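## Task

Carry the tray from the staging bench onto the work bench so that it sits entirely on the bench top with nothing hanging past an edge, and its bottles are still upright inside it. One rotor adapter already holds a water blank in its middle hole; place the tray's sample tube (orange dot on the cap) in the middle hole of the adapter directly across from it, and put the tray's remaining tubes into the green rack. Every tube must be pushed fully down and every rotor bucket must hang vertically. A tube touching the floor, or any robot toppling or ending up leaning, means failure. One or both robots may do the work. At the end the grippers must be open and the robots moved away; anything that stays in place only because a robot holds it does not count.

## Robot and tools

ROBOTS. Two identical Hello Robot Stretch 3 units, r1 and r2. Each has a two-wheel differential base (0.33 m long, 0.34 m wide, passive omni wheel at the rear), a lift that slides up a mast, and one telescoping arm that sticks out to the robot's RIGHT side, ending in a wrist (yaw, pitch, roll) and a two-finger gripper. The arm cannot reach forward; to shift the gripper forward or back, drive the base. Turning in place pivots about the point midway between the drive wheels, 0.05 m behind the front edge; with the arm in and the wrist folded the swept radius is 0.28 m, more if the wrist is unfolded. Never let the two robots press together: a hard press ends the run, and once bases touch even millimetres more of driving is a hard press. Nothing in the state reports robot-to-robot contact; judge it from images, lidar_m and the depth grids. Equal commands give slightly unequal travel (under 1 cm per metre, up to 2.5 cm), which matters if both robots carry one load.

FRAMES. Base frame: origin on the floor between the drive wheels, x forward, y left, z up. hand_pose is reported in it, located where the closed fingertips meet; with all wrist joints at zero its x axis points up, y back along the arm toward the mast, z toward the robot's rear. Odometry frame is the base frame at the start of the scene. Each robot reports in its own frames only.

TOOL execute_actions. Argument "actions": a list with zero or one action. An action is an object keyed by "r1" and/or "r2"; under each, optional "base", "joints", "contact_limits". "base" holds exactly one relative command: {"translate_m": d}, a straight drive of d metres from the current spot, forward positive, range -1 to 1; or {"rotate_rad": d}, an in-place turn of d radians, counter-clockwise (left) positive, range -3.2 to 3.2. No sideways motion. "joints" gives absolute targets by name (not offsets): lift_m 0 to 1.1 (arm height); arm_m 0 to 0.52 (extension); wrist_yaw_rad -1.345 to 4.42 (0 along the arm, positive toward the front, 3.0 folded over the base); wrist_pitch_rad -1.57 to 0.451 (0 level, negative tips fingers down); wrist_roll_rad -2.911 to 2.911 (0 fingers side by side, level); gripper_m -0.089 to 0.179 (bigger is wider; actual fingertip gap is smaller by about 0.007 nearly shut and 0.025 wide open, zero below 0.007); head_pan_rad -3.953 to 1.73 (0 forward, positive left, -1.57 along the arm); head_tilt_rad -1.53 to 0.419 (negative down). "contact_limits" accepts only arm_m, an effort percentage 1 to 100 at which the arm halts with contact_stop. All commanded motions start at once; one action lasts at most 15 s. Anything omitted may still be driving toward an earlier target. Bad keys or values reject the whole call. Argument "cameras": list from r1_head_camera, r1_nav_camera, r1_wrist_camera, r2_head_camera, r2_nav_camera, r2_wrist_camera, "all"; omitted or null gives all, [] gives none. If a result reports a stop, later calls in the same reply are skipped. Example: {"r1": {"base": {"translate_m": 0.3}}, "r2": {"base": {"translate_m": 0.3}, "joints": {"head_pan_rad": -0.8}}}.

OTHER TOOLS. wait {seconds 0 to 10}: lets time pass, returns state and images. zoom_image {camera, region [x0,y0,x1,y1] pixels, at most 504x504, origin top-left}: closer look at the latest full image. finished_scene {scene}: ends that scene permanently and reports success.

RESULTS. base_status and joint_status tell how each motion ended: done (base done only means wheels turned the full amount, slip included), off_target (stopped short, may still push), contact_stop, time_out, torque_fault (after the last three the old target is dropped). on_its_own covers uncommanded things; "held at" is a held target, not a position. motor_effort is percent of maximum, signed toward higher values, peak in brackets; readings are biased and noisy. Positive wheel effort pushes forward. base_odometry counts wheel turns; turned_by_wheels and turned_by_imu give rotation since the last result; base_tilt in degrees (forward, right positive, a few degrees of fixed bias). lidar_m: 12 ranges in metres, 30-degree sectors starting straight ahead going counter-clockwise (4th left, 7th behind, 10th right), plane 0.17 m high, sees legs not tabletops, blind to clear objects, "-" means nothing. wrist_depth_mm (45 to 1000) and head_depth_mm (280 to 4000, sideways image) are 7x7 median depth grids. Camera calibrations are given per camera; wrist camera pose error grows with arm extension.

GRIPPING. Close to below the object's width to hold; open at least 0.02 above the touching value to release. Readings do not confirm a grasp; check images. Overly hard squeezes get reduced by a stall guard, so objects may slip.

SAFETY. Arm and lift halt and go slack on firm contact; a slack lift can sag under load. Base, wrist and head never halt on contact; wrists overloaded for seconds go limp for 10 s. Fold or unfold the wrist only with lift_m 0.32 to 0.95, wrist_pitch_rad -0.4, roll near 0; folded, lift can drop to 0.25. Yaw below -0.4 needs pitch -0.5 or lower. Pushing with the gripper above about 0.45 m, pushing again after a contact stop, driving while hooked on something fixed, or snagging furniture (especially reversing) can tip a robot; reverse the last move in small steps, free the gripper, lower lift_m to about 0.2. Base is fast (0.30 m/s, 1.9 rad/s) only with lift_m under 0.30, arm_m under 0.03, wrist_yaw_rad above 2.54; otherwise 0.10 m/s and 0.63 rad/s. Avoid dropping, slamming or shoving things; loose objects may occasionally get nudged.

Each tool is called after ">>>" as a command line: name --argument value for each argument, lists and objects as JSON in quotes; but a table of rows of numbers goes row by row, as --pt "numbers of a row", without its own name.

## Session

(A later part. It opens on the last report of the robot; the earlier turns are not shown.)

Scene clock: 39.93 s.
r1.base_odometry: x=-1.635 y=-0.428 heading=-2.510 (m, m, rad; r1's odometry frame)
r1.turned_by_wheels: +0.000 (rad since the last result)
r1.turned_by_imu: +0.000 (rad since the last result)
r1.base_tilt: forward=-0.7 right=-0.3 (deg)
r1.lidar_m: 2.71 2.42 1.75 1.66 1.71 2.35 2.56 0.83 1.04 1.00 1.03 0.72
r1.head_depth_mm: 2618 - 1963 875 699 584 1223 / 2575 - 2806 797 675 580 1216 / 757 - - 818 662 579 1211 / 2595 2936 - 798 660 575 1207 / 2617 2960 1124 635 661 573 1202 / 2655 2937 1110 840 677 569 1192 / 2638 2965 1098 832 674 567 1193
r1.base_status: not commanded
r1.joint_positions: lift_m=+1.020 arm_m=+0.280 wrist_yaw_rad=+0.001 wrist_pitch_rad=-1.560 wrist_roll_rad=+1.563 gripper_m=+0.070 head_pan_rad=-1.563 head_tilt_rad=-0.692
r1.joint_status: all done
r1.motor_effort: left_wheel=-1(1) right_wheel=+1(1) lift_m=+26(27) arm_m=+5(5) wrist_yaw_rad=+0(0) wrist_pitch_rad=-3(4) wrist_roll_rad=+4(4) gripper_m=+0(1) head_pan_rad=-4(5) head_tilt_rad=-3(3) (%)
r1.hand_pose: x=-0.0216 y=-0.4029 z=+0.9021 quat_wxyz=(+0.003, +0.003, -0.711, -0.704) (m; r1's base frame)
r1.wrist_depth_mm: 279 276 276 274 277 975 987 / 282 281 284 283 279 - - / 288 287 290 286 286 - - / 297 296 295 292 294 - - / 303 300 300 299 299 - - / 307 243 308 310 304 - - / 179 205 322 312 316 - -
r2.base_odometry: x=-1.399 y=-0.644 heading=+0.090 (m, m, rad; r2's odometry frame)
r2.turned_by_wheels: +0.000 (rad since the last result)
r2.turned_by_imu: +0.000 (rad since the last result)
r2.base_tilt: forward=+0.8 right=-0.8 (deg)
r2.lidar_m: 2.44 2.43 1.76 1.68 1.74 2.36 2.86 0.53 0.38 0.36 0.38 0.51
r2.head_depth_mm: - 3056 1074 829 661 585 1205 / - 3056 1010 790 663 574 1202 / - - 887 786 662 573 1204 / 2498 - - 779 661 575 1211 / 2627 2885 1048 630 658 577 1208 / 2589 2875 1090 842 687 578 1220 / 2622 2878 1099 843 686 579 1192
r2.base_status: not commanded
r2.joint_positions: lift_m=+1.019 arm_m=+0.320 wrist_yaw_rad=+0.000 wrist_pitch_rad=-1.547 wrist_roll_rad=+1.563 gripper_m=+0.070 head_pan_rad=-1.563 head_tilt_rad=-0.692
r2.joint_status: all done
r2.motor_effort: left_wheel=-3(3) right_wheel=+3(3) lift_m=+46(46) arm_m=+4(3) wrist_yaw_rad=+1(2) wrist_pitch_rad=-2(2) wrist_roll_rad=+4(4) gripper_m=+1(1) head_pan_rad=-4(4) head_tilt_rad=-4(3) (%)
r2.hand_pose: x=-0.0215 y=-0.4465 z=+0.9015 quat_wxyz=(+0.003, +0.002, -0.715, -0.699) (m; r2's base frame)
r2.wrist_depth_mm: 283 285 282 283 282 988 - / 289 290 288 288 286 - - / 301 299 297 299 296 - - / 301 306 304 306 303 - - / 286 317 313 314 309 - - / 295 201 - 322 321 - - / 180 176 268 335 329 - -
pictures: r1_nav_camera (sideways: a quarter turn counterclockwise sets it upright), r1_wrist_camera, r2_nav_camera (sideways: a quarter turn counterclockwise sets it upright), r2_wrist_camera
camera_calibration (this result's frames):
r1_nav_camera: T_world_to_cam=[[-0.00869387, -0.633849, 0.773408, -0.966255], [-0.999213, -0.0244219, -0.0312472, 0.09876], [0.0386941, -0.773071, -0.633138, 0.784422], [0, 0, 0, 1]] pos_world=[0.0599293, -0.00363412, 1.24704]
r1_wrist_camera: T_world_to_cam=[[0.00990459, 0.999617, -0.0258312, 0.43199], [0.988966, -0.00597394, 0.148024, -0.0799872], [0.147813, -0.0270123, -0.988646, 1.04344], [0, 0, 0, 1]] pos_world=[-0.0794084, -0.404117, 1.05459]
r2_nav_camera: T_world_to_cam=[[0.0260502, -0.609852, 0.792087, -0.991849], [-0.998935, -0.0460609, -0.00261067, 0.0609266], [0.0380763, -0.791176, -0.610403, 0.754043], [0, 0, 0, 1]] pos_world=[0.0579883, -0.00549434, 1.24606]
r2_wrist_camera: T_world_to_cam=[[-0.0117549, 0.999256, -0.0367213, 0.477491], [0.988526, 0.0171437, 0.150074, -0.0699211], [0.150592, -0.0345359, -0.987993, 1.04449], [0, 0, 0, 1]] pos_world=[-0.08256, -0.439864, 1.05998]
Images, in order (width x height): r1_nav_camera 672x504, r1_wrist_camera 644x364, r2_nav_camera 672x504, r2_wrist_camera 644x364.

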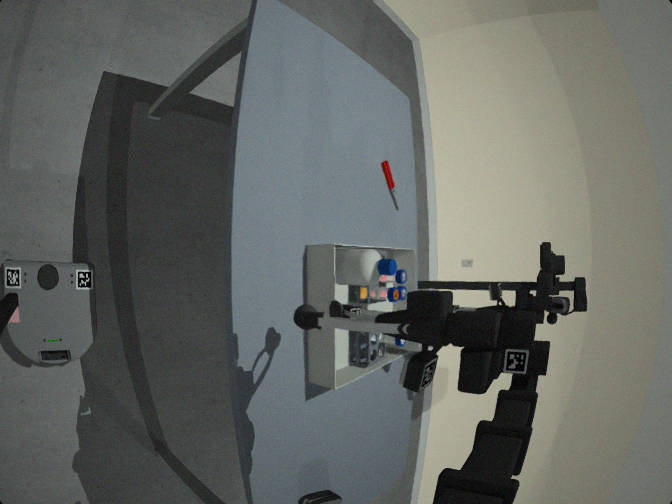

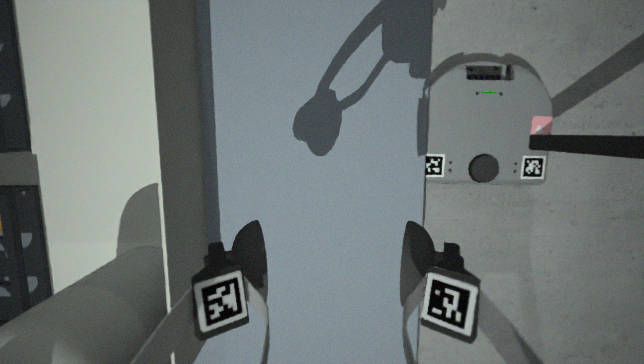

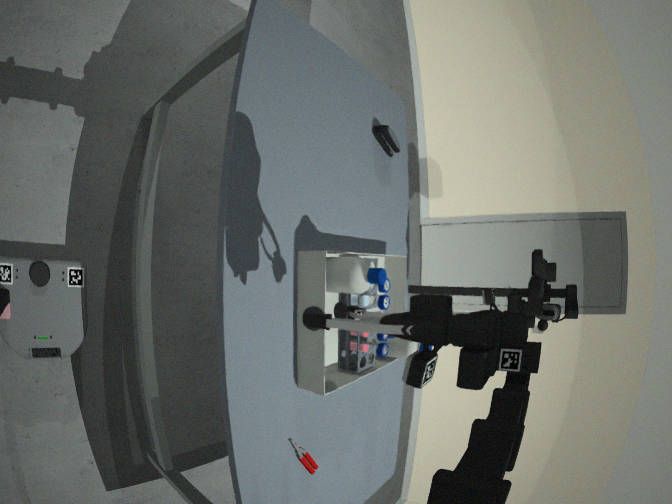

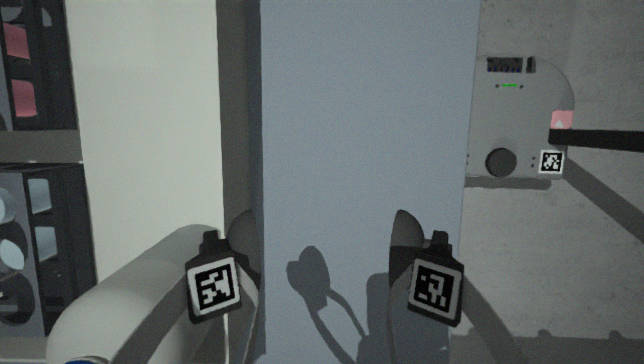

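>>> execute_actions --actions '[{"r1":{"base":{"translate_m":-0.07},"joints":{"arm_m":0.388,"lift_m":1.0,"gripper_m":0.055}},"r2":{"base":{"translate_m":-0.09},"joints":{"arm_m":0.375,"lift_m":1.0,"gripper_m":0.055}}}]' --cameras '["r1_wrist_camera","r2_wrist_camera"]'

>>> execute_actions --actions '[{"r1":{"joints":{"lift_m":0.925}},"r2":{"joints":{"lift_m":0.925}}}]' --cameras '["r1_wrist_camera","r2_wrist_camera"]'

Scene clock: 44.60 s.
r1.base_odometry: x=-1.578 y=-0.386 heading=-2.510 (m, m, rad; r1's odometry frame)
r1.turned_by_wheels: +0.000 (rad since the last result)
r1.turned_by_imu: +0.000 (rad since the last result)
r1.base_tilt: forward=-0.8 right=-0.3 (deg)
r1.lidar_m: 2.79 2.43 1.75 1.66 1.71 2.34 2.48 0.77 1.04 1.00 1.04 0.78
r1.head_depth_mm: 2639 - 1105 877 700 584 1219 / 2562 3026 2806 868 693 582 1215 / 2579 - 1031 816 664 578 1209 / 2656 2897 - 811 664 575 1202 / 732 834 947 792 662 572 1201 / 765 2962 1108 634 661 569 1192 / 2641 2950 1097 835 674 567 1194
r1.base_status: done
r1.joint_positions: lift_m=+1.000 arm_m=+0.388 wrist_yaw_rad=+0.000 wrist_pitch_rad=-1.560 wrist_roll_rad=+1.563 gripper_m=+0.055 head_pan_rad=-1.563 head_tilt_rad=-0.692
r1.joint_status: all done
r1.motor_effort: left_wheel=-1(5) right_wheel=+2(2) lift_m=+22(22) arm_m=+6(7) wrist_yaw_rad=-1(1) wrist_pitch_rad=-3(3) wrist_roll_rad=+3(3) gripper_m=+1(60) head_pan_rad=-4(4) head_tilt_rad=-3(4) (%)
r1.hand_pose: x=-0.0216 y=-0.5109 z=+0.8823 quat_wxyz=(+0.003, +0.003, -0.711, -0.704) (m; r1's base frame)
r1.wrist_depth_mm: 260 259 256 257 253 254 932 / 214 249 262 261 263 261 984 / 212 267 267 267 266 265 962 / 218 272 272 272 272 273 - / 222 277 279 281 281 278 - / 247 283 284 284 - 281 - / 232 265 291 294 294 288 -
r2.base_odometry: x=-1.489 y=-0.652 heading=+0.090 (m, m, rad; r2's odometry frame)
r2.turned_by_wheels: +0.000 (rad since the last result)
r2.turned_by_imu: +0.000 (rad since the last result)
r2.base_tilt: forward=+0.7 right=-0.8 (deg)
r2.lidar_m: 2.54 2.42 1.76 1.68 1.74 2.37 2.76 0.53 0.38 0.36 0.38 0.51
r2.head_depth_mm: 2613 - 1074 832 678 584 1202 / 2577 3016 1036 833 679 574 1208 / - - 927 789 662 574 1207 / 2562 2919 - 783 665 576 1211 / 772 1460 960 786 658 578 1214 / 721 2892 1091 628 654 577 1215 / 2620 2867 1096 844 669 578 1193
r2.base_status: done
r2.joint_positions: lift_m=+1.000 arm_m=+0.375 wrist_yaw_rad=+0.000 wrist_pitch_rad=-1.547 wrist_roll_rad=+1.563 gripper_m=+0.055 head_pan_rad=-1.563 head_tilt_rad=-0.692
r2.joint_status: all done
r2.motor_effort: left_wheel=-3(9) right_wheel=+3(3) lift_m=+21(42) arm_m=+4(4) wrist_yaw_rad=+1(1) wrist_pitch_rad=-2(2) wrist_roll_rad=+4(4) gripper_m=-1(66) head_pan_rad=-4(4) head_tilt_rad=-2(3) (%)
r2.hand_pose: x=-0.0215 y=-0.5015 z=+0.8825 quat_wxyz=(+0.003, +0.002, -0.715, -0.699) (m; r2's base frame)
r2.wrist_depth_mm: 267 266 267 264 262 262 982 / 229 271 270 271 268 266 987 / 248 278 277 275 278 274 - / 225 283 285 286 282 281 - / 230 291 292 293 291 287 - / 256 300 - 301 - 298 - / 243 283 305 310 311 308 -
pictures: r1_wrist_camera, r2_wrist_camera
camera_calibration (this result's frames):
r1_wrist_camera: T_world_to_cam=[[0.0100886, 0.999615, -0.0258311, 0.539446], [0.988964, -0.00615598, 0.148026, -0.0778024], [0.14781, -0.0270394, -0.988646, 1.02097], [0, 0, 0, 1]] pos_world=[-0.0794073, -0.512111, 1.03483]
r2_wrist_camera: T_world_to_cam=[[-0.0117529, 0.999256, -0.0367213, 0.531749], [0.988526, 0.0171417, 0.150074, -0.0661278], [0.150592, -0.0345362, -0.987993, 1.02382], [0, 0, 0, 1]] pos_world=[-0.0825599, -0.494861, 1.04098]
Images, in order (width x height): r1_wrist_camera 644x364, r2_wrist_camera 644x364.

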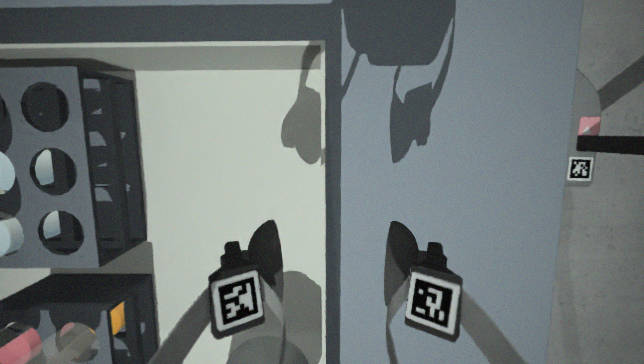

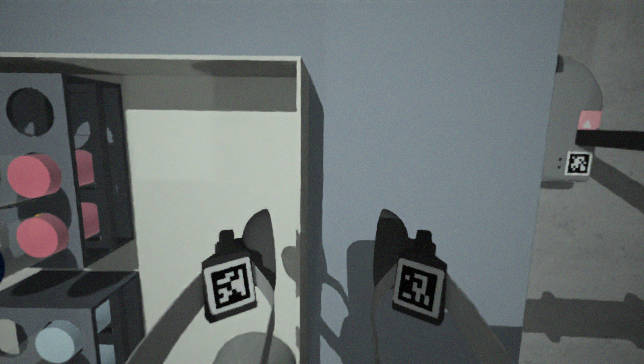

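Scene clock: 46.10 s.
r1.base_odometry: x=-1.578 y=-0.386 heading=-2.510 (m, m, rad; r1's odometry frame)
r1.turned_by_wheels: +0.000 (rad since the last result)
r1.turned_by_imu: +0.000 (rad since the last result)
r1.base_tilt: forward=-0.7 right=-0.3 (deg)
r1.lidar_m: 2.79 2.42 1.75 1.66 1.71 2.35 2.49 0.77 1.04 1.00 1.03 0.79
r1.head_depth_mm: 2656 2940 3127 - 699 584 1225 / 2628 2861 1054 840 693 583 1218 / 2667 2874 - 799 664 578 1210 / 2645 2923 2879 798 662 575 1206 / 1212 837 996 790 664 571 1203 / 1158 2867 1105 633 660 569 1201 / 2662 2934 1099 837 672 566 1192
r1.base_status: not commanded
r1.joint_positions: lift_m=+0.925 arm_m=+0.388 wrist_yaw_rad=+0.000 wrist_pitch_rad=-1.560 wrist_roll_rad=+1.563 gripper_m=+0.055 head_pan_rad=-1.563 head_tilt_rad=-0.692
r1.joint_status: all done
r1.motor_effort: left_wheel=-1(2) right_wheel=+0(1) lift_m=+22(23) arm_m=+5(5) wrist_yaw_rad=+0(1) wrist_pitch_rad=-3(3) wrist_roll_rad=+3(3) gripper_m=+1(0) head_pan_rad=-5(4) head_tilt_rad=-3(2) (%)
r1.hand_pose: x=-0.0216 y=-0.5109 z=+0.8073 quat_wxyz=(+0.003, +0.003, -0.711, -0.704) (m; r1's base frame)
r1.wrist_depth_mm: 152 152 153 183 185 185 184 / 189 189 188 190 190 189 188 / 192 194 193 194 192 192 192 / 197 198 197 196 197 195 196 / 199 203 202 203 201 201 201 / 206 209 206 207 - 206 204 / 205 213 213 212 212 211 210
r2.base_odometry: x=-1.489 y=-0.652 heading=+0.090 (m, m, rad; r2's odometry frame)
r2.turned_by_wheels: +0.000 (rad since the last result)
r2.turned_by_imu: +0.000 (rad since the last result)
r2.base_tilt: forward=+0.7 right=-0.8 (deg)
r2.lidar_m: 2.53 2.42 1.76 1.69 1.74 2.36 2.76 0.53 0.38 0.37 0.38 0.51
r2.head_depth_mm: 2684 2911 - 794 677 586 1206 / 2651 2855 1010 818 679 573 1205 / 2644 - - 782 663 574 1210 / 2637 2869 2715 786 651 576 1208 / 2535 835 958 789 658 576 1210 / 871 2838 1089 628 655 578 1218 / 2586 2898 1096 845 669 579 1191
r2.base_status: not commanded
r2.joint_positions: lift_m=+0.925 arm_m=+0.375 wrist_yaw_rad=+0.000 wrist_pitch_rad=-1.547 wrist_roll_rad=+1.563 gripper_m=+0.055 head_pan_rad=-1.563 head_tilt_rad=-0.692
r2.joint_status: all done
r2.motor_effort: left_wheel=-3(3) right_wheel=+3(3) lift_m=+21(20) arm_m=+3(4) wrist_yaw_rad=+0(1) wrist_pitch_rad=-2(2) wrist_roll_rad=+4(4) gripper_m=+0(0) head_pan_rad=-4(4) head_tilt_rad=-3(3) (%)
r2.hand_pose: x=-0.0215 y=-0.5015 z=+0.8075 quat_wxyz=(+0.003, +0.002, -0.715, -0.699) (m; r2's base frame)
r2.wrist_depth_mm: 147 144 141 192 191 190 189 / 197 198 196 197 196 194 193 / 203 202 201 200 201 198 199 / 207 208 206 207 206 205 205 / 214 213 211 212 210 209 211 / 221 219 - 220 - 215 216 / 224 227 226 224 224 222 -
pictures: r1_wrist_camera, r2_wrist_camera
camera_calibration (this result's frames):
r1_wrist_camera: T_world_to_cam=[[0.0100887, 0.999615, -0.0258312, 0.537509], [0.988964, -0.00615605, 0.148026, -0.0667006], [0.14781, -0.0270396, -0.988646, 0.94682], [0, 0, 0, 1]] pos_world=[-0.0794073, -0.512112, 0.959828]
r2_wrist_camera: T_world_to_cam=[[-0.011753, 0.999256, -0.0367215, 0.528997], [0.988526, 0.0171418, 0.150074, -0.0548721], [0.150592, -0.0345363, -0.987993, 0.949719], [0, 0, 0, 1]] pos_world=[-0.0825599, -0.494863, 0.965975]
Images, in order (width x height): r1_wrist_camera 644x364, r2_wrist_camera 644x364.

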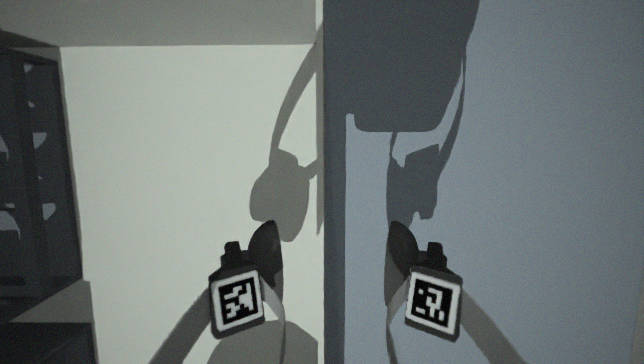

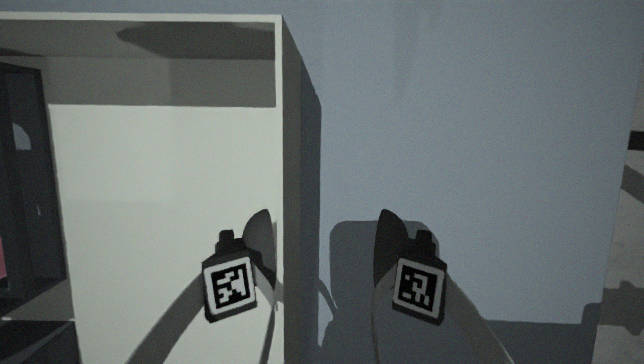

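>>> execute_actions --actions '[{"r1":{"joints":{"arm_m":0.396}},"r2":{"joints":{"arm_m":0.397,"lift_m":0.921}}}]' --cameras '[]'

>>> execute_actions --actions '[{"r1":{"joints":{"gripper_m":-0.05}},"r2":{"joints":{"gripper_m":-0.05}}}]' --cameras '["r1_wrist_camera","r2_wrist_camera"]'

>>> execute_actions --actions '[{"r1":{"joints":{"lift_m":1.03,"head_pan_rad":-2}},"r2":{"joints":{"lift_m":1.026,"head_pan_rad":-0.8,"head_tilt_rad":-0.5}}}]' --cameras '["r1_wrist_camera","r2_wrist_camera","r2_nav_camera"]'

>>> execute_actions --actions '[{"r1":{"base":{"translate_m":-0.35}},"r2":{"base":{"translate_m":0.35}}}]' --cameras '["r1_wrist_camera","r2_wrist_camera"]'

Scene clock: 49.97 s.
r1.base_odometry: x=-1.578 y=-0.386 heading=-2.510 (m, m, rad; r1's odometry frame)
r1.turned_by_wheels: +0.000 (rad since the last result)
r1.turned_by_imu: +0.000 (rad since the last result)
r1.base_tilt: forward=-0.7 right=-0.2 (deg)
r1.lidar_m: 2.78 2.42 1.75 1.66 1.72 2.34 2.49 0.77 1.04 1.00 1.04 0.78
r1.head_depth_mm: 2658 2952 3114 - 690 585 1223 / 2648 2878 1051 839 693 581 1215 / 2657 2840 - 798 666 577 1211 / 2622 2877 2883 799 658 575 1210 / 1220 817 946 790 661 571 1207 / 1165 2894 1108 633 661 570 1202 / 2651 2956 1100 837 674 567 1193
r1.base_status: not commanded
r1.joint_positions: lift_m=+0.925 arm_m=+0.396 wrist_yaw_rad=+0.000 wrist_pitch_rad=-1.560 wrist_roll_rad=+1.563 gripper_m=+0.055 head_pan_rad=-1.563 head_tilt_rad=-0.692
r1.joint_status: all done
r1.motor_effort: left_wheel=-1(2) right_wheel=+1(1) lift_m=+22(22) arm_m=+5(5) wrist_yaw_rad=-1(0) wrist_pitch_rad=-3(3) wrist_roll_rad=+3(4) gripper_m=+0(1) head_pan_rad=-4(4) head_tilt_rad=-3(3) (%)
r1.hand_pose: x=-0.0216 y=-0.5189 z=+0.8073 quat_wxyz=(+0.003, +0.003, -0.711, -0.704) (m; r1's base frame)
r1.wrist_depth_mm: 151 151 152 169 185 185 184 / 189 190 188 188 190 189 186 / 190 194 193 193 194 193 192 / 193 200 197 197 199 197 195 / 197 203 202 201 202 202 200 / 203 208 205 206 - 206 205 / 197 214 213 211 211 211 211
r2.base_odometry: x=-1.489 y=-0.652 heading=+0.090 (m, m, rad; r2's odometry frame)
r2.turned_by_wheels: +0.000 (rad since the last result)
r2.turned_by_imu: +0.000 (rad since the last result)
r2.base_tilt: forward=+0.7 right=-0.8 (deg)
r2.lidar_m: 2.53 2.42 1.76 1.68 1.74 2.35 2.76 0.52 0.38 0.36 0.38 0.51
r2.head_depth_mm: 2670 2913 - 781 660 585 1201 / 2657 2855 1035 830 678 574 1211 / 2650 - - 787 664 574 1211 / 2628 2836 - 787 650 576 1213 / 2558 828 962 787 659 577 1213 / 871 2858 1093 628 655 577 1216 / 2595 2883 1094 842 669 578 1191
r2.base_status: not commanded
r2.joint_positions: lift_m=+0.922 arm_m=+0.397 wrist_yaw_rad=+0.000 wrist_pitch_rad=-1.547 wrist_roll_rad=+1.563 gripper_m=+0.055 head_pan_rad=-1.563 head_tilt_rad=-0.692
r2.joint_status: all done
r2.motor_effort: left_wheel=-3(3) right_wheel=+3(3) lift_m=+21(23) arm_m=+4(2) wrist_yaw_rad=+0(0) wrist_pitch_rad=-2(2) wrist_roll_rad=+4(4) gripper_m=-1(1) head_pan_rad=-4(4) head_tilt_rad=-3(3) (%)
r2.hand_pose: x=-0.0215 y=-0.5235 z=+0.8035 quat_wxyz=(+0.003, +0.002, -0.715, -0.699) (m; r2's base frame)
r2.wrist_depth_mm: 145 143 140 157 188 186 184 / 192 194 193 192 192 190 189 / 195 197 197 198 195 195 195 / 199 204 201 200 201 201 198 / 185 210 207 206 206 206 204 / 186 214 - 214 - 212 210 / 209 220 222 218 220 217 217
pictures: none
No camera images: the call's "cameras" was empty. Leave "cameras" out to get every camera's image.

Scene clock: 51.50 s.
r1.base_odometry: x=-1.578 y=-0.386 heading=-2.510 (m, m, rad; r1's odometry frame)
r1.turned_by_wheels: +0.000 (rad since the last result)
r1.turned_by_imu: +0.000 (rad since the last result)
r1.base_tilt: forward=-0.8 right=-0.3 (deg)
r1.lidar_m: 2.78 2.42 1.75 1.66 1.71 2.35 2.47 0.77 1.04 1.00 1.04 0.78
r1.head_depth_mm: 2658 2955 3074 - 697 583 1224 / 2676 2839 1054 838 680 580 1211 / 2675 2868 - 798 665 579 1207 / 2684 2894 2860 795 662 575 1208 / 1221 818 948 785 660 572 1199 / 1174 2915 1108 631 659 569 1195 / 2626 2957 1091 835 672 567 1193
r1.base_status: not commanded
r1.joint_positions: lift_m=+0.925 arm_m=+0.396 wrist_yaw_rad=+0.000 wrist_pitch_rad=-1.566 wrist_roll_rad=+1.563 gripper_m=-0.049 head_pan_rad=-1.563 head_tilt_rad=-0.692
r1.joint_status: all done
r1.motor_effort: left_wheel=-2(2) right_wheel=+2(2) lift_m=+27(27) arm_m=+5(4) wrist_yaw_rad=-1(1) wrist_pitch_rad=+0(3) wrist_roll_rad=+3(3) gripper_m=-19(95) head_pan_rad=-4(5) head_tilt_rad=-3(3) (%)
r1.hand_pose: x=-0.0216 y=-0.5174 z=+0.8072 quat_wxyz=(+0.003, +0.003, -0.708, -0.706) (m; r1's base frame)
r1.wrist_depth_mm: 150 151 153 168 186 185 185 / 187 188 187 188 188 189 187 / 189 190 190 191 192 194 193 / 191 195 194 194 197 196 197 / 195 199 197 197 202 201 201 / 196 203 203 - 206 207 205 / 206 208 208 207 212 211 211
r2.base_odometry: x=-1.489 y=-0.652 heading=+0.090 (m, m, rad; r2's odometry frame)
r2.turned_by_wheels: +0.000 (rad since the last result)
r2.turned_by_imu: +0.000 (rad since the last result)
r2.base_tilt: forward=+0.7 right=-0.8 (deg)
r2.lidar_m: 2.52 2.42 1.76 1.69 1.74 2.36 2.76 0.53 0.38 0.36 0.38 0.51
r2.head_depth_mm: 2663 2940 - 782 662 585 1201 / 2653 2876 1028 820 679 573 1202 / 2646 - - 785 662 574 1209 / 2626 2832 - 783 663 575 1213 / 2540 829 958 785 661 576 1213 / 793 2803 1092 628 655 577 1217 / 2578 2888 1096 847 669 579 1192
r2.base_status: not commanded
r2.joint_positions: lift_m=+0.921 arm_m=+0.397 wrist_yaw_rad=+0.000 wrist_pitch_rad=-1.554 wrist_roll_rad=+1.567 gripper_m=-0.049 head_pan_rad=-1.563 head_tilt_rad=-0.692
r2.joint_status: all done
r2.motor_effort: left_wheel=-4(4) right_wheel=+3(3) lift_m=+28(28) arm_m=+3(3) wrist_yaw_rad=+1(1) wrist_pitch_rad=+1(2) wrist_roll_rad=+2(4) gripper_m=-24(100) head_pan_rad=-4(4) head_tilt_rad=-2(3) (%)
r2.hand_pose: x=-0.0215 y=-0.5216 z=+0.8033 quat_wxyz=(+0.002, +0.001, -0.713, -0.701) (m; r2's base frame)
r2.wrist_depth_mm: 142 139 138 158 187 187 184 / 187 188 187 189 191 190 189 / 189 194 191 195 196 196 194 / 195 198 198 200 202 200 200 / 199 204 204 203 207 206 205 / 203 210 210 - 213 212 211 / 210 217 217 218 219 219 218
pictures: r1_wrist_camera, r2_wrist_camera
camera_calibration (this result's frames):
r1_wrist_camera: T_world_to_cam=[[0.01008, 0.999753, -0.0197901, 0.539144], [0.988965, -0.00704192, 0.147983, -0.0671437], [0.147807, -0.0210634, -0.988792, 0.949724], [0, 0, 0, 1]] pos_world=[-0.0794077, -0.519479, 0.959685]
r2_wrist_camera: T_world_to_cam=[[-0.00789562, 0.999533, -0.0295225, 0.543426], [0.988572, 0.012247, 0.150253, -0.0566068], [0.150545, -0.0279987, -0.988207, 0.948521], [0, 0, 0, 1]] pos_world=[-0.0825444, -0.515921, 0.961883]
Images, in order (width x height): r1_wrist_camera 644x364, r2_wrist_camera 644x364.

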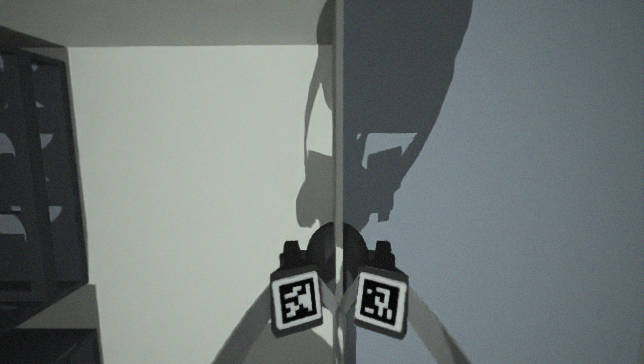

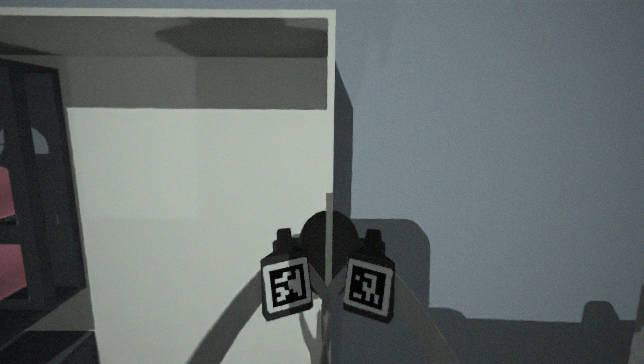

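Scene clock: 53.30 s.
r1.base_odometry: x=-1.578 y=-0.386 heading=-2.510 (m, m, rad; r1's odometry frame)
r1.turned_by_wheels: +0.000 (rad since the last result)
r1.turned_by_imu: +0.000 (rad since the last result)
r1.base_tilt: forward=-0.8 right=-0.2 (deg)
r1.lidar_m: 2.79 2.42 1.75 1.65 1.72 2.34 2.49 0.77 1.04 1.00 1.04 0.79
r1.head_depth_mm: 3387 3694 - - 679 1425 1214 / 3218 - - - 675 1386 1214 / 3027 - - 835 692 1344 1216 / 2904 - 1032 855 687 617 1207 / 2727 - 1118 849 683 587 1199 / - 3000 1064 617 679 569 1191 / - 2929 721 685 675 567 1143
r1.base_status: not commanded
r1.joint_positions: lift_m=+1.030 arm_m=+0.396 wrist_yaw_rad=+0.000 wrist_pitch_rad=-1.566 wrist_roll_rad=+1.563 gripper_m=-0.049 head_pan_rad=-1.993 head_tilt_rad=-0.692
r1.joint_status: all done
r1.motor_effort: left_wheel=-1(2) right_wheel=+1(2) lift_m=+32(32) arm_m=+4(4) wrist_yaw_rad=+0(0) wrist_pitch_rad=+0(0) wrist_roll_rad=+3(3) gripper_m=-18(18) head_pan_rad=-5(45) head_tilt_rad=-3(3) (%)
r1.hand_pose: x=-0.0216 y=-0.5174 z=+0.9119 quat_wxyz=(+0.003, +0.003, -0.708, -0.706) (m; r1's base frame)
r1.wrist_depth_mm: 151 150 151 169 283 286 950 / 187 187 187 186 290 289 - / 189 191 189 190 295 297 - / 190 195 194 193 305 304 - / 194 200 197 196 304 307 - / 198 203 202 - 315 317 - / 205 207 207 206 327 324 -
r2.base_odometry: x=-1.489 y=-0.652 heading=+0.090 (m, m, rad; r2's odometry frame)
r2.turned_by_wheels: +0.000 (rad since the last result)
r2.turned_by_imu: +0.000 (rad since the last result)
r2.base_tilt: forward=+0.6 right=-0.9 (deg)
r2.lidar_m: 2.53 2.43 1.75 1.68 1.74 2.35 2.77 0.53 0.38 0.37 0.38 0.51
r2.head_depth_mm: 2793 2957 3183 1112 832 666 553 / 2959 3193 3378 1082 836 667 554 / 3185 3410 3561 1070 839 668 585 / 3413 3720 3785 1127 843 671 1279 / 3722 - - 2707 845 693 1342 / - - - 2699 849 1044 1136 / - - - 2745 853 1007 1319
r2.base_status: not commanded
r2.joint_positions: lift_m=+1.025 arm_m=+0.397 wrist_yaw_rad=+0.000 wrist_pitch_rad=-1.554 wrist_roll_rad=+1.567 gripper_m=-0.049 head_pan_rad=-0.807 head_tilt_rad=-0.508
r2.joint_status: all done
r2.motor_effort: left_wheel=-4(4) right_wheel=+3(4) lift_m=+53(55) arm_m=+3(3) wrist_yaw_rad=+2(1) wrist_pitch_rad=+1(1) wrist_roll_rad=+2(2) gripper_m=-25(24) head_pan_rad=+5(53) head_tilt_rad=+2(14) (%)
r2.hand_pose: x=-0.0215 y=-0.5216 z=+0.9073 quat_wxyz=(+0.001, +0.001, -0.713, -0.701) (m; r2's base frame)
r2.wrist_depth_mm: 142 140 138 156 284 286 - / 188 187 187 190 294 292 - / 190 193 194 195 301 300 - / 195 198 197 200 309 309 - / 199 205 203 203 320 317 - / 205 212 209 - 327 326 - / 210 217 217 219 339 334 -
pictures: r1_wrist_camera, r2_nav_camera (sideways: a quarter turn counterclockwise sets it upright), r2_wrist_camera
camera_calibration (this result's frames):
r1_wrist_camera: T_world_to_cam=[[0.0100786, 0.999753, -0.0197901, 0.541216], [0.988965, -0.00704057, 0.147983, -0.0826428], [0.147807, -0.0210632, -0.988792, 1.05329], [0, 0, 0, 1]] pos_world=[-0.0794077, -0.519479, 1.06443]
r2_nav_camera: T_world_to_cam=[[0.329901, -0.313628, 0.890395, -1.12189], [-0.695322, -0.718685, 0.00447813, 0.0498455], [0.638509, -0.620588, -0.455167, 0.548409], [0, 0, 0, 1]] pos_world=[0.0546072, 0.0243027, 1.24832]
r2_wrist_camera: T_world_to_cam=[[-0.00783799, 0.999533, -0.0295386, 0.546515], [0.988572, 0.0121924, 0.150254, -0.0722592], [0.150544, -0.0280233, -0.988206, 1.05126], [0, 0, 0, 1]] pos_world=[-0.0825435, -0.515919, 1.06586]
Images, in order (width x height): r1_wrist_camera 644x364, r2_nav_camera 672x504, r2_wrist_camera 644x364.

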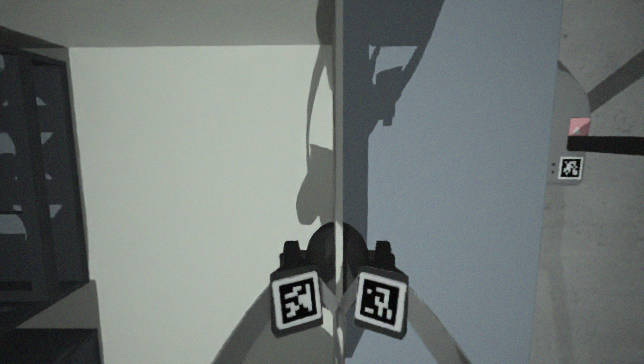

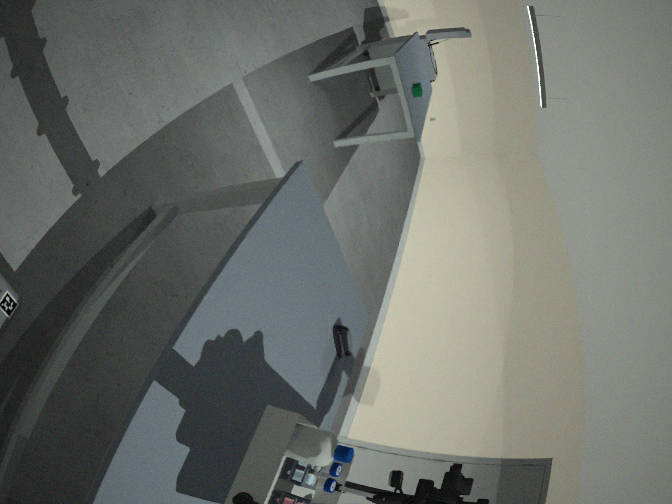

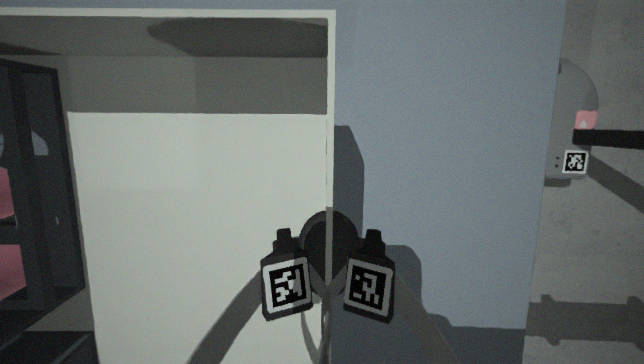

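Scene clock: 58.07 s.
r1.base_odometry: x=-1.296 y=-0.180 heading=-2.510 (m, m, rad; r1's odometry frame)
r1.turned_by_wheels: +0.000 (rad since the last result)
r1.turned_by_imu: +0.000 (rad since the last result)
r1.base_tilt: forward=-0.7 right=-0.3 (deg)
r1.lidar_m: 3.13 2.41 1.72 1.65 1.73 2.32 2.14 2.33 0.49 1.01 1.04 1.11
r1.head_depth_mm: 3389 3681 - - 1586 1415 1222 / 3227 - - - 674 1351 1213 / 3047 - - 891 690 826 1072 / 2928 - 2486 854 686 619 1211 / 2731 - 1111 849 667 598 1201 / - 3040 1058 620 678 570 1189 / - 2876 721 685 675 567 1151
r1.base_status: done
r1.joint_positions: lift_m=+1.030 arm_m=+0.396 wrist_yaw_rad=+0.000 wrist_pitch_rad=-1.566 wrist_roll_rad=+1.563 gripper_m=-0.049 head_pan_rad=-1.993 head_tilt_rad=-0.692
r1.joint_status: not commanded
r1.motor_effort: left_wheel=-2(5) right_wheel=+1(4) lift_m=+32(32) arm_m=+5(5) wrist_yaw_rad=+0(0) wrist_pitch_rad=+0(0) wrist_roll_rad=+3(4) gripper_m=-17(19) head_pan_rad=-5(5) head_tilt_rad=-4(3) (%)
r1.hand_pose: x=-0.0216 y=-0.5174 z=+0.9119 quat_wxyz=(+0.003, +0.003, -0.708, -0.706) (m; r1's base frame)
r1.wrist_depth_mm: 149 150 151 167 282 281 998 / 187 186 188 186 292 287 - / 190 190 189 191 295 297 - / 192 194 194 194 303 300 - / 194 200 199 197 308 307 - / 196 203 201 - 314 318 - / 204 208 207 208 326 325 -
r2.base_odometry: x=-1.140 y=-0.621 heading=+0.089 (m, m, rad; r2's odometry frame)
r2.turned_by_wheels: +0.000 (rad since the last result)
r2.turned_by_imu: -0.001 (rad since the last result)
r2.base_tilt: forward=+0.7 right=-0.8 (deg)
r2.lidar_m: 2.18 2.43 1.76 1.69 1.74 2.36 3.11 0.52 0.38 0.36 0.37 0.50
r2.head_depth_mm: 2780 2984 3172 2535 833 665 552 / 2956 3172 3393 2696 835 666 555 / 3174 3428 3578 2708 840 670 571 / 3392 3725 3846 2717 2020 672 737 / 3717 - - 2715 2026 693 1280 / - - - 2715 2035 1637 1349 / - - - 2728 2032 1632 1349
r2.base_status: done
r2.joint_positions: lift_m=+1.025 arm_m=+0.397 wrist_yaw_rad=+0.000 wrist_pitch_rad=-1.554 wrist_roll_rad=+1.567 gripper_m=-0.049 head_pan_rad=-0.807 head_tilt_rad=-0.507
r2.joint_status: not commanded
r2.motor_effort: left_wheel=-5(6) right_wheel=+4(14) lift_m=+53(53) arm_m=+4(3) wrist_yaw_rad=+1(0) wrist_pitch_rad=+1(1) wrist_roll_rad=+2(2) gripper_m=-25(25) head_pan_rad=+5(5) head_tilt_rad=+2(3) (%)
r2.hand_pose: x=-0.0215 y=-0.5216 z=+0.9073 quat_wxyz=(+0.001, +0.001, -0.713, -0.701) (m; r2's base frame)
r2.wrist_depth_mm: 141 139 137 285 285 286 - / 187 187 187 189 295 292 - / 189 193 192 194 301 300 - / 196 198 198 200 309 306 - / 199 205 203 203 314 316 - / 202 212 210 - 327 323 - / 211 217 217 275 331 335 -
pictures: r1_wrist_camera, r2_wrist_camera
camera_calibration (this result's frames):
r1_wrist_camera: T_world_to_cam=[[0.0100794, 0.999753, -0.0197901, 0.541216], [0.988965, -0.00704128, 0.147983, -0.0826432], [0.147807, -0.0210633, -0.988792, 1.05329], [0, 0, 0, 1]] pos_world=[-0.0794077, -0.519479, 1.06443]
r2_wrist_camera: T_world_to_cam=[[-0.00779865, 0.999532, -0.0295653, 0.546547], [0.988573, 0.0121575, 0.150253, -0.0722777], [0.150543, -0.0280556, -0.988205, 1.05124], [0, 0, 0, 1]] pos_world=[-0.0825425, -0.51592, 1.06586]
Images, in order (width x height): r1_wrist_camera 644x364, r2_wrist_camera 644x364.

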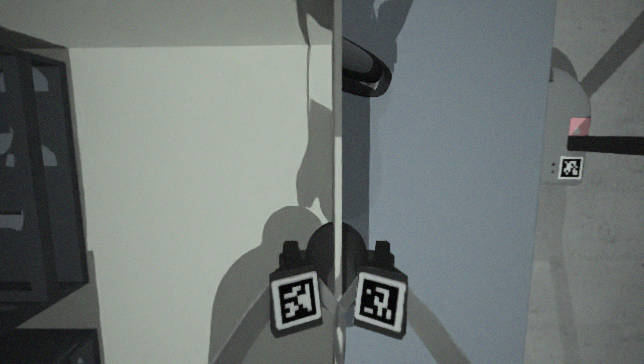

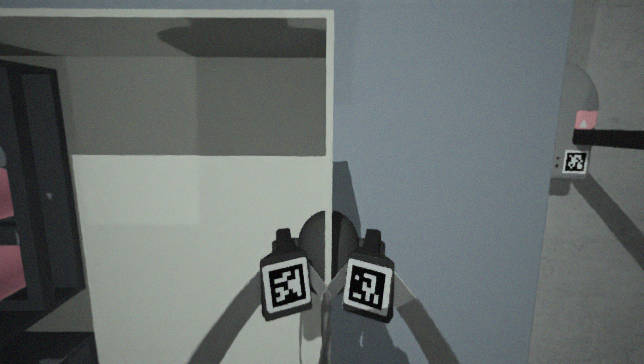

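>>> execute_actions --actions '[{"r1":{"base":{"translate_m":-0.6}},"r2":{"base":{"translate_m":0.6}}}]' --cameras '["r1_wrist_camera","r2_wrist_camera"]'

>>> execute_actions --actions '[{"r1":{"base":{"translate_m":-0.5},"joints":{"lift_m":1.06}},"r2":{"base":{"translate_m":0.5},"joints":{"lift_m":1.056}}}]' --cameras '["r1_wrist_camera","r2_wrist_camera","r2_nav_camera","r2_head_camera"]'

Scene clock: 67.30 s.
r1.base_odometry: x=-0.812 y=+0.174 heading=-2.510 (m, m, rad; r1's odometry frame)
r1.turned_by_wheels: +0.000 (rad since the last result)
r1.turned_by_imu: +0.000 (rad since the last result)
r1.base_tilt: forward=-0.8 right=-0.3 (deg)
r1.lidar_m: 1.69 2.40 1.71 1.66 1.72 2.32 1.55 1.55 3.23 1.04 0.43 1.42
r1.head_depth_mm: 3405 3763 - - 1616 1420 1221 / 3230 - - - 1645 1412 1215 / 3067 - - 2018 1684 1412 1214 / 2936 - 2509 2079 1672 1402 1206 / 2733 - 2711 2057 1651 1393 1204 / - 3082 2598 619 1641 1386 1191 / - 2926 725 684 1600 1388 1194
r1.base_status: done
r1.joint_positions: lift_m=+1.030 arm_m=+0.396 wrist_yaw_rad=+0.000 wrist_pitch_rad=-1.566 wrist_roll_rad=+1.563 gripper_m=-0.049 head_pan_rad=-1.993 head_tilt_rad=-0.692
r1.joint_status: not commanded
r1.motor_effort: left_wheel=-1(4) right_wheel=+1(4) lift_m=+32(32) arm_m=+6(4) wrist_yaw_rad=-1(1) wrist_pitch_rad=+0(0) wrist_roll_rad=+3(3) gripper_m=-18(18) head_pan_rad=-5(4) head_tilt_rad=-3(3) (%)
r1.hand_pose: x=-0.0216 y=-0.5174 z=+0.9119 quat_wxyz=(+0.003, +0.003, -0.708, -0.706) (m; r1's base frame)
r1.wrist_depth_mm: 149 150 152 167 - - 972 / 187 188 186 186 - - - / 189 190 191 190 - - - / 192 196 195 193 - - - / 194 201 197 198 - - - / 198 205 204 - - - - / 205 208 208 208 539 - -
r2.base_odometry: x=-0.542 y=-0.567 heading=+0.089 (m, m, rad; r2's odometry frame)
r2.turned_by_wheels: +0.000 (rad since the last result)
r2.turned_by_imu: -0.002 (rad since the last result)
r2.base_tilt: forward=+0.8 right=-0.8 (deg)
r2.lidar_m: 1.59 2.46 1.77 1.70 1.76 2.37 1.46 0.51 0.39 1.00 3.19 1.84
r2.head_depth_mm: 2789 2944 3156 2649 1998 1603 1330 / 2954 3157 3393 2668 2011 1606 1335 / 3141 3367 3568 2675 2020 1610 1345 / 3387 3646 3812 2708 2010 1611 1345 / 3675 - - 2707 2020 1618 1352 / - - - 2606 2040 1611 1349 / - - 1906 2609 2043 1625 1353
r2.base_status: done
r2.joint_positions: lift_m=+1.025 arm_m=+0.397 wrist_yaw_rad=+0.000 wrist_pitch_rad=-1.554 wrist_roll_rad=+1.567 gripper_m=-0.049 head_pan_rad=-0.807 head_tilt_rad=-0.507
r2.joint_status: not commanded
r2.motor_effort: left_wheel=-4(6) right_wheel=+3(11) lift_m=+53(52) arm_m=+4(4) wrist_yaw_rad=-1(0) wrist_pitch_rad=+1(1) wrist_roll_rad=+2(2) gripper_m=-25(24) head_pan_rad=+4(5) head_tilt_rad=+1(2) (%)
r2.hand_pose: x=-0.0215 y=-0.5216 z=+0.9073 quat_wxyz=(+0.001, +0.001, -0.713, -0.701) (m; r2's base frame)
r2.wrist_depth_mm: 139 138 136 284 285 284 998 / 187 188 187 189 - - - / 189 192 193 193 - - - / 197 199 198 201 - - - / 200 204 204 204 - - - / 201 212 210 - - - - / 212 217 217 - - - -
pictures: r1_wrist_camera, r2_wrist_camera
camera_calibration (this result's frames):
r1_wrist_camera: T_world_to_cam=[[0.0100768, 0.999753, -0.01979, 0.541216], [0.988965, -0.00703872, 0.147983, -0.0826418], [0.147807, -0.0210628, -0.988792, 1.05329], [0, 0, 0, 1]] pos_world=[-0.0794077, -0.519479, 1.06443]
r2_wrist_camera: T_world_to_cam=[[-0.00780329, 0.999532, -0.0295754, 0.546559], [0.988573, 0.0121636, 0.150253, -0.0722742], [0.150543, -0.028065, -0.988205, 1.05124], [0, 0, 0, 1]] pos_world=[-0.0825425, -0.515921, 1.06586]
Images, in order (width x height): r1_wrist_camera 644x364, r2_wrist_camera 644x364.

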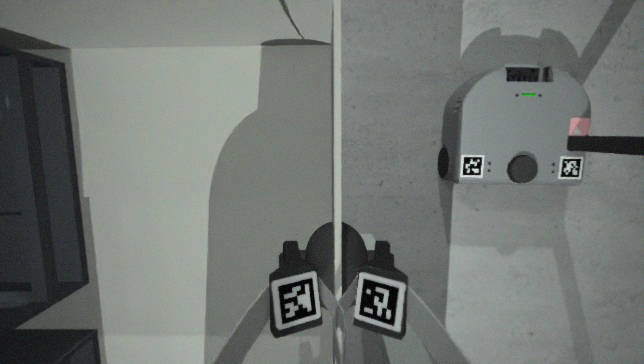

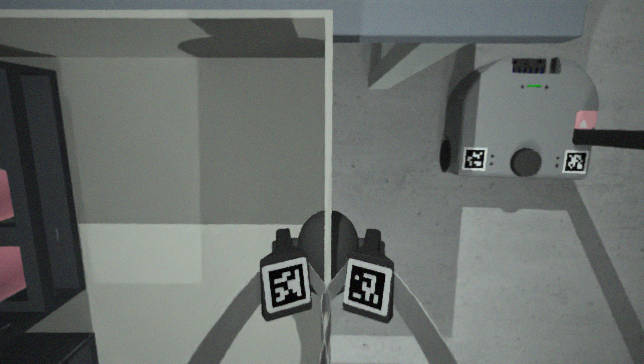

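Scene clock: 73.57 s.
r1.base_odometry: x=-0.408 y=+0.469 heading=-2.510 (m, m, rad; r1's odometry frame)
r1.turned_by_wheels: +0.000 (rad since the last result)
r1.turned_by_imu: +0.000 (rad since the last result)
r1.base_tilt: forward=-0.8 right=-0.3 (deg)
r1.lidar_m: 2.18 2.35 1.73 1.65 1.71 2.30 2.46 1.07 1.43 1.37 1.26 0.82
r1.head_depth_mm: - - - 1934 1703 1420 1225 / - - - 1962 1685 1418 1218 / - - 2779 2095 1677 1406 1214 / - 3343 2741 2082 1681 1402 1203 / - 3191 2707 2071 1667 1392 1200 / - 2991 2640 608 1658 1391 1194 / 2629 2835 716 578 1598 1384 1196
r1.base_status: done
r1.joint_positions: lift_m=+1.060 arm_m=+0.396 wrist_yaw_rad=+0.000 wrist_pitch_rad=-1.566 wrist_roll_rad=+1.563 gripper_m=-0.049 head_pan_rad=-1.993 head_tilt_rad=-0.692
r1.joint_status: all done
r1.motor_effort: left_wheel=-1(4) right_wheel=+1(3) lift_m=+31(35) arm_m=+5(5) wrist_yaw_rad=-1(1) wrist_pitch_rad=+0(0) wrist_roll_rad=+3(3) gripper_m=-18(18) head_pan_rad=-5(5) head_tilt_rad=-3(3) (%)
r1.hand_pose: x=-0.0216 y=-0.5174 z=+0.9419 quat_wxyz=(+0.003, +0.003, -0.708, -0.706) (m; r1's base frame)
r1.wrist_depth_mm: 148 149 151 166 - - - / 188 187 186 187 - - - / 190 191 190 190 - - - / 192 195 195 195 - - - / 195 199 199 196 - - - / 198 203 203 - - - - / 205 209 207 208 - - -
r2.base_odometry: x=-0.044 y=-0.523 heading=+0.089 (m, m, rad; r2's odometry frame)
r2.turned_by_wheels: +0.000 (rad since the last result)
r2.turned_by_imu: -0.002 (rad since the last result)
r2.base_tilt: forward=+0.7 right=-0.7 (deg)
r2.lidar_m: 1.23 2.47 1.78 1.71 1.77 2.38 1.44 0.77 1.20 1.38 3.19 1.09
r2.head_depth_mm: 2766 2950 3151 2647 1992 1598 1336 / 2936 3142 3318 2663 2000 1601 1336 / 3165 3378 3543 2670 2016 1607 1333 / 3402 3674 3806 2683 2016 1611 1348 / 3633 - - 1591 1891 1619 1341 / - - - 2361 2042 1621 1352 / - - 1751 1272 2037 1626 1350
r2.base_status: done
r2.joint_positions: lift_m=+1.055 arm_m=+0.397 wrist_yaw_rad=+0.000 wrist_pitch_rad=-1.554 wrist_roll_rad=+1.567 gripper_m=-0.049 head_pan_rad=-0.807 head_tilt_rad=-0.507
r2.joint_status: all done
r2.motor_effort: left_wheel=-4(5) right_wheel=+3(11) lift_m=+53(54) arm_m=+3(4) wrist_yaw_rad=+0(0) wrist_pitch_rad=+1(1) wrist_roll_rad=+2(2) gripper_m=-24(26) head_pan_rad=+5(5) head_tilt_rad=+2(2) (%)
r2.hand_pose: x=-0.0215 y=-0.5216 z=+0.9373 quat_wxyz=(+0.001, +0.001, -0.713, -0.701) (m; r2's base frame)
r2.wrist_depth_mm: 157 137 137 - - - - / 188 187 187 189 - - - / 191 193 192 194 - - - / 195 199 198 199 - - - / 200 205 202 203 - - - / 200 212 210 - - - - / 212 218 216 - - - -
pictures: r1_wrist_camera, r2_head_camera (sideways: a quarter turn clockwise sets it upright), r2_nav_camera (sideways: a quarter turn counterclockwise sets it upright), r2_wrist_camera
camera_calibration (this result's frames):
r1_wrist_camera: T_world_to_cam=[[0.0100716, 0.999753, -0.0197901, 0.54181], [0.988965, -0.00703358, 0.147983, -0.0870786], [0.147807, -0.0210621, -0.988792, 1.08296], [0, 0, 0, 1]] pos_world=[-0.0794077, -0.519479, 1.09443]
r2_head_camera: T_world_to_cam=[[-0.296653, 0.351283, -0.88803, 1.17077], [0.744949, 0.666953, 0.0149748, -0.0220847], [0.597535, -0.657095, -0.459541, 0.547284], [0, 0, 0, 1]] pos_world=[0.0367432, -0.0369251, 1.29151]
r2_nav_camera: T_world_to_cam=[[0.329774, -0.313473, 0.890496, -1.12202], [-0.695297, -0.718708, 0.00448669, 0.0498342], [0.638601, -0.620639, -0.454969, 0.54815], [0, 0, 0, 1]] pos_world=[0.0546147, 0.0242958, 1.24832]
r2_wrist_camera: T_world_to_cam=[[-0.00781065, 0.999532, -0.0295841, 0.547456], [0.988573, 0.0121722, 0.150253, -0.0767773], [0.150543, -0.0280724, -0.988205, 1.08088], [0, 0, 0, 1]] pos_world=[-0.0825426, -0.515922, 1.09586]
Images, in order (width x height): r1_wrist_camera 644x364, r2_head_camera 896x504, r2_nav_camera 672x504, r2_wrist_camera 644x364.

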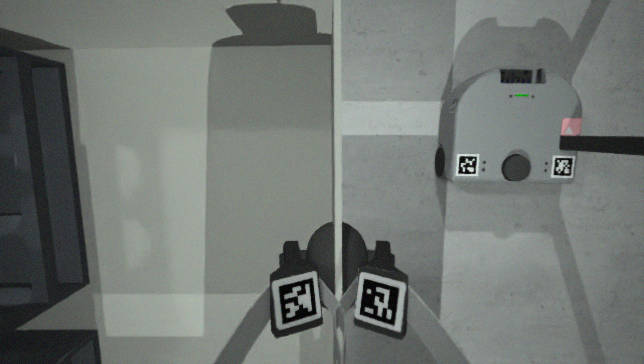

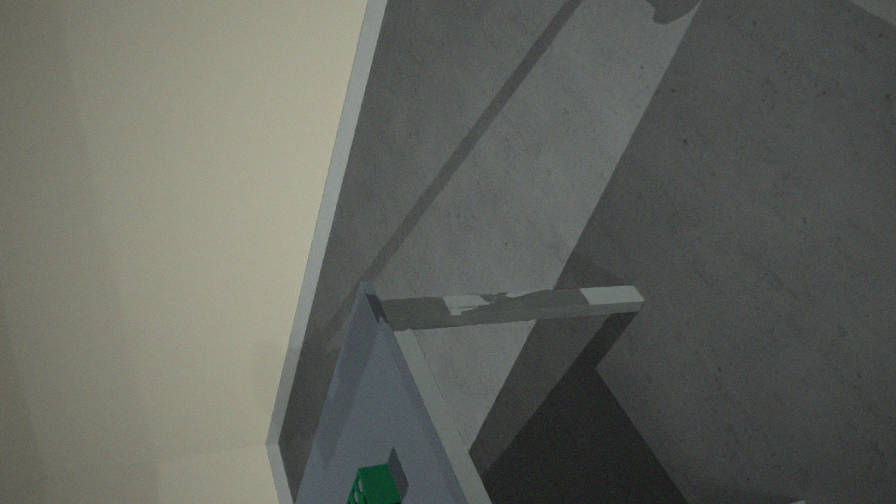

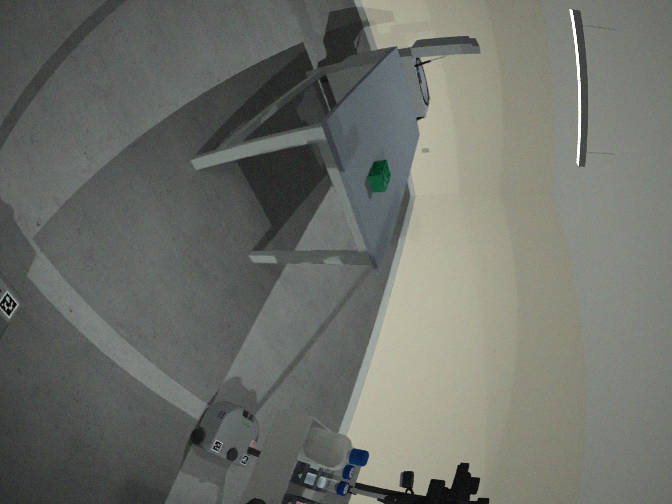

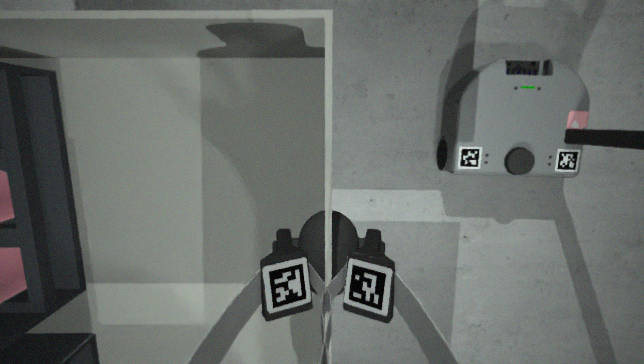

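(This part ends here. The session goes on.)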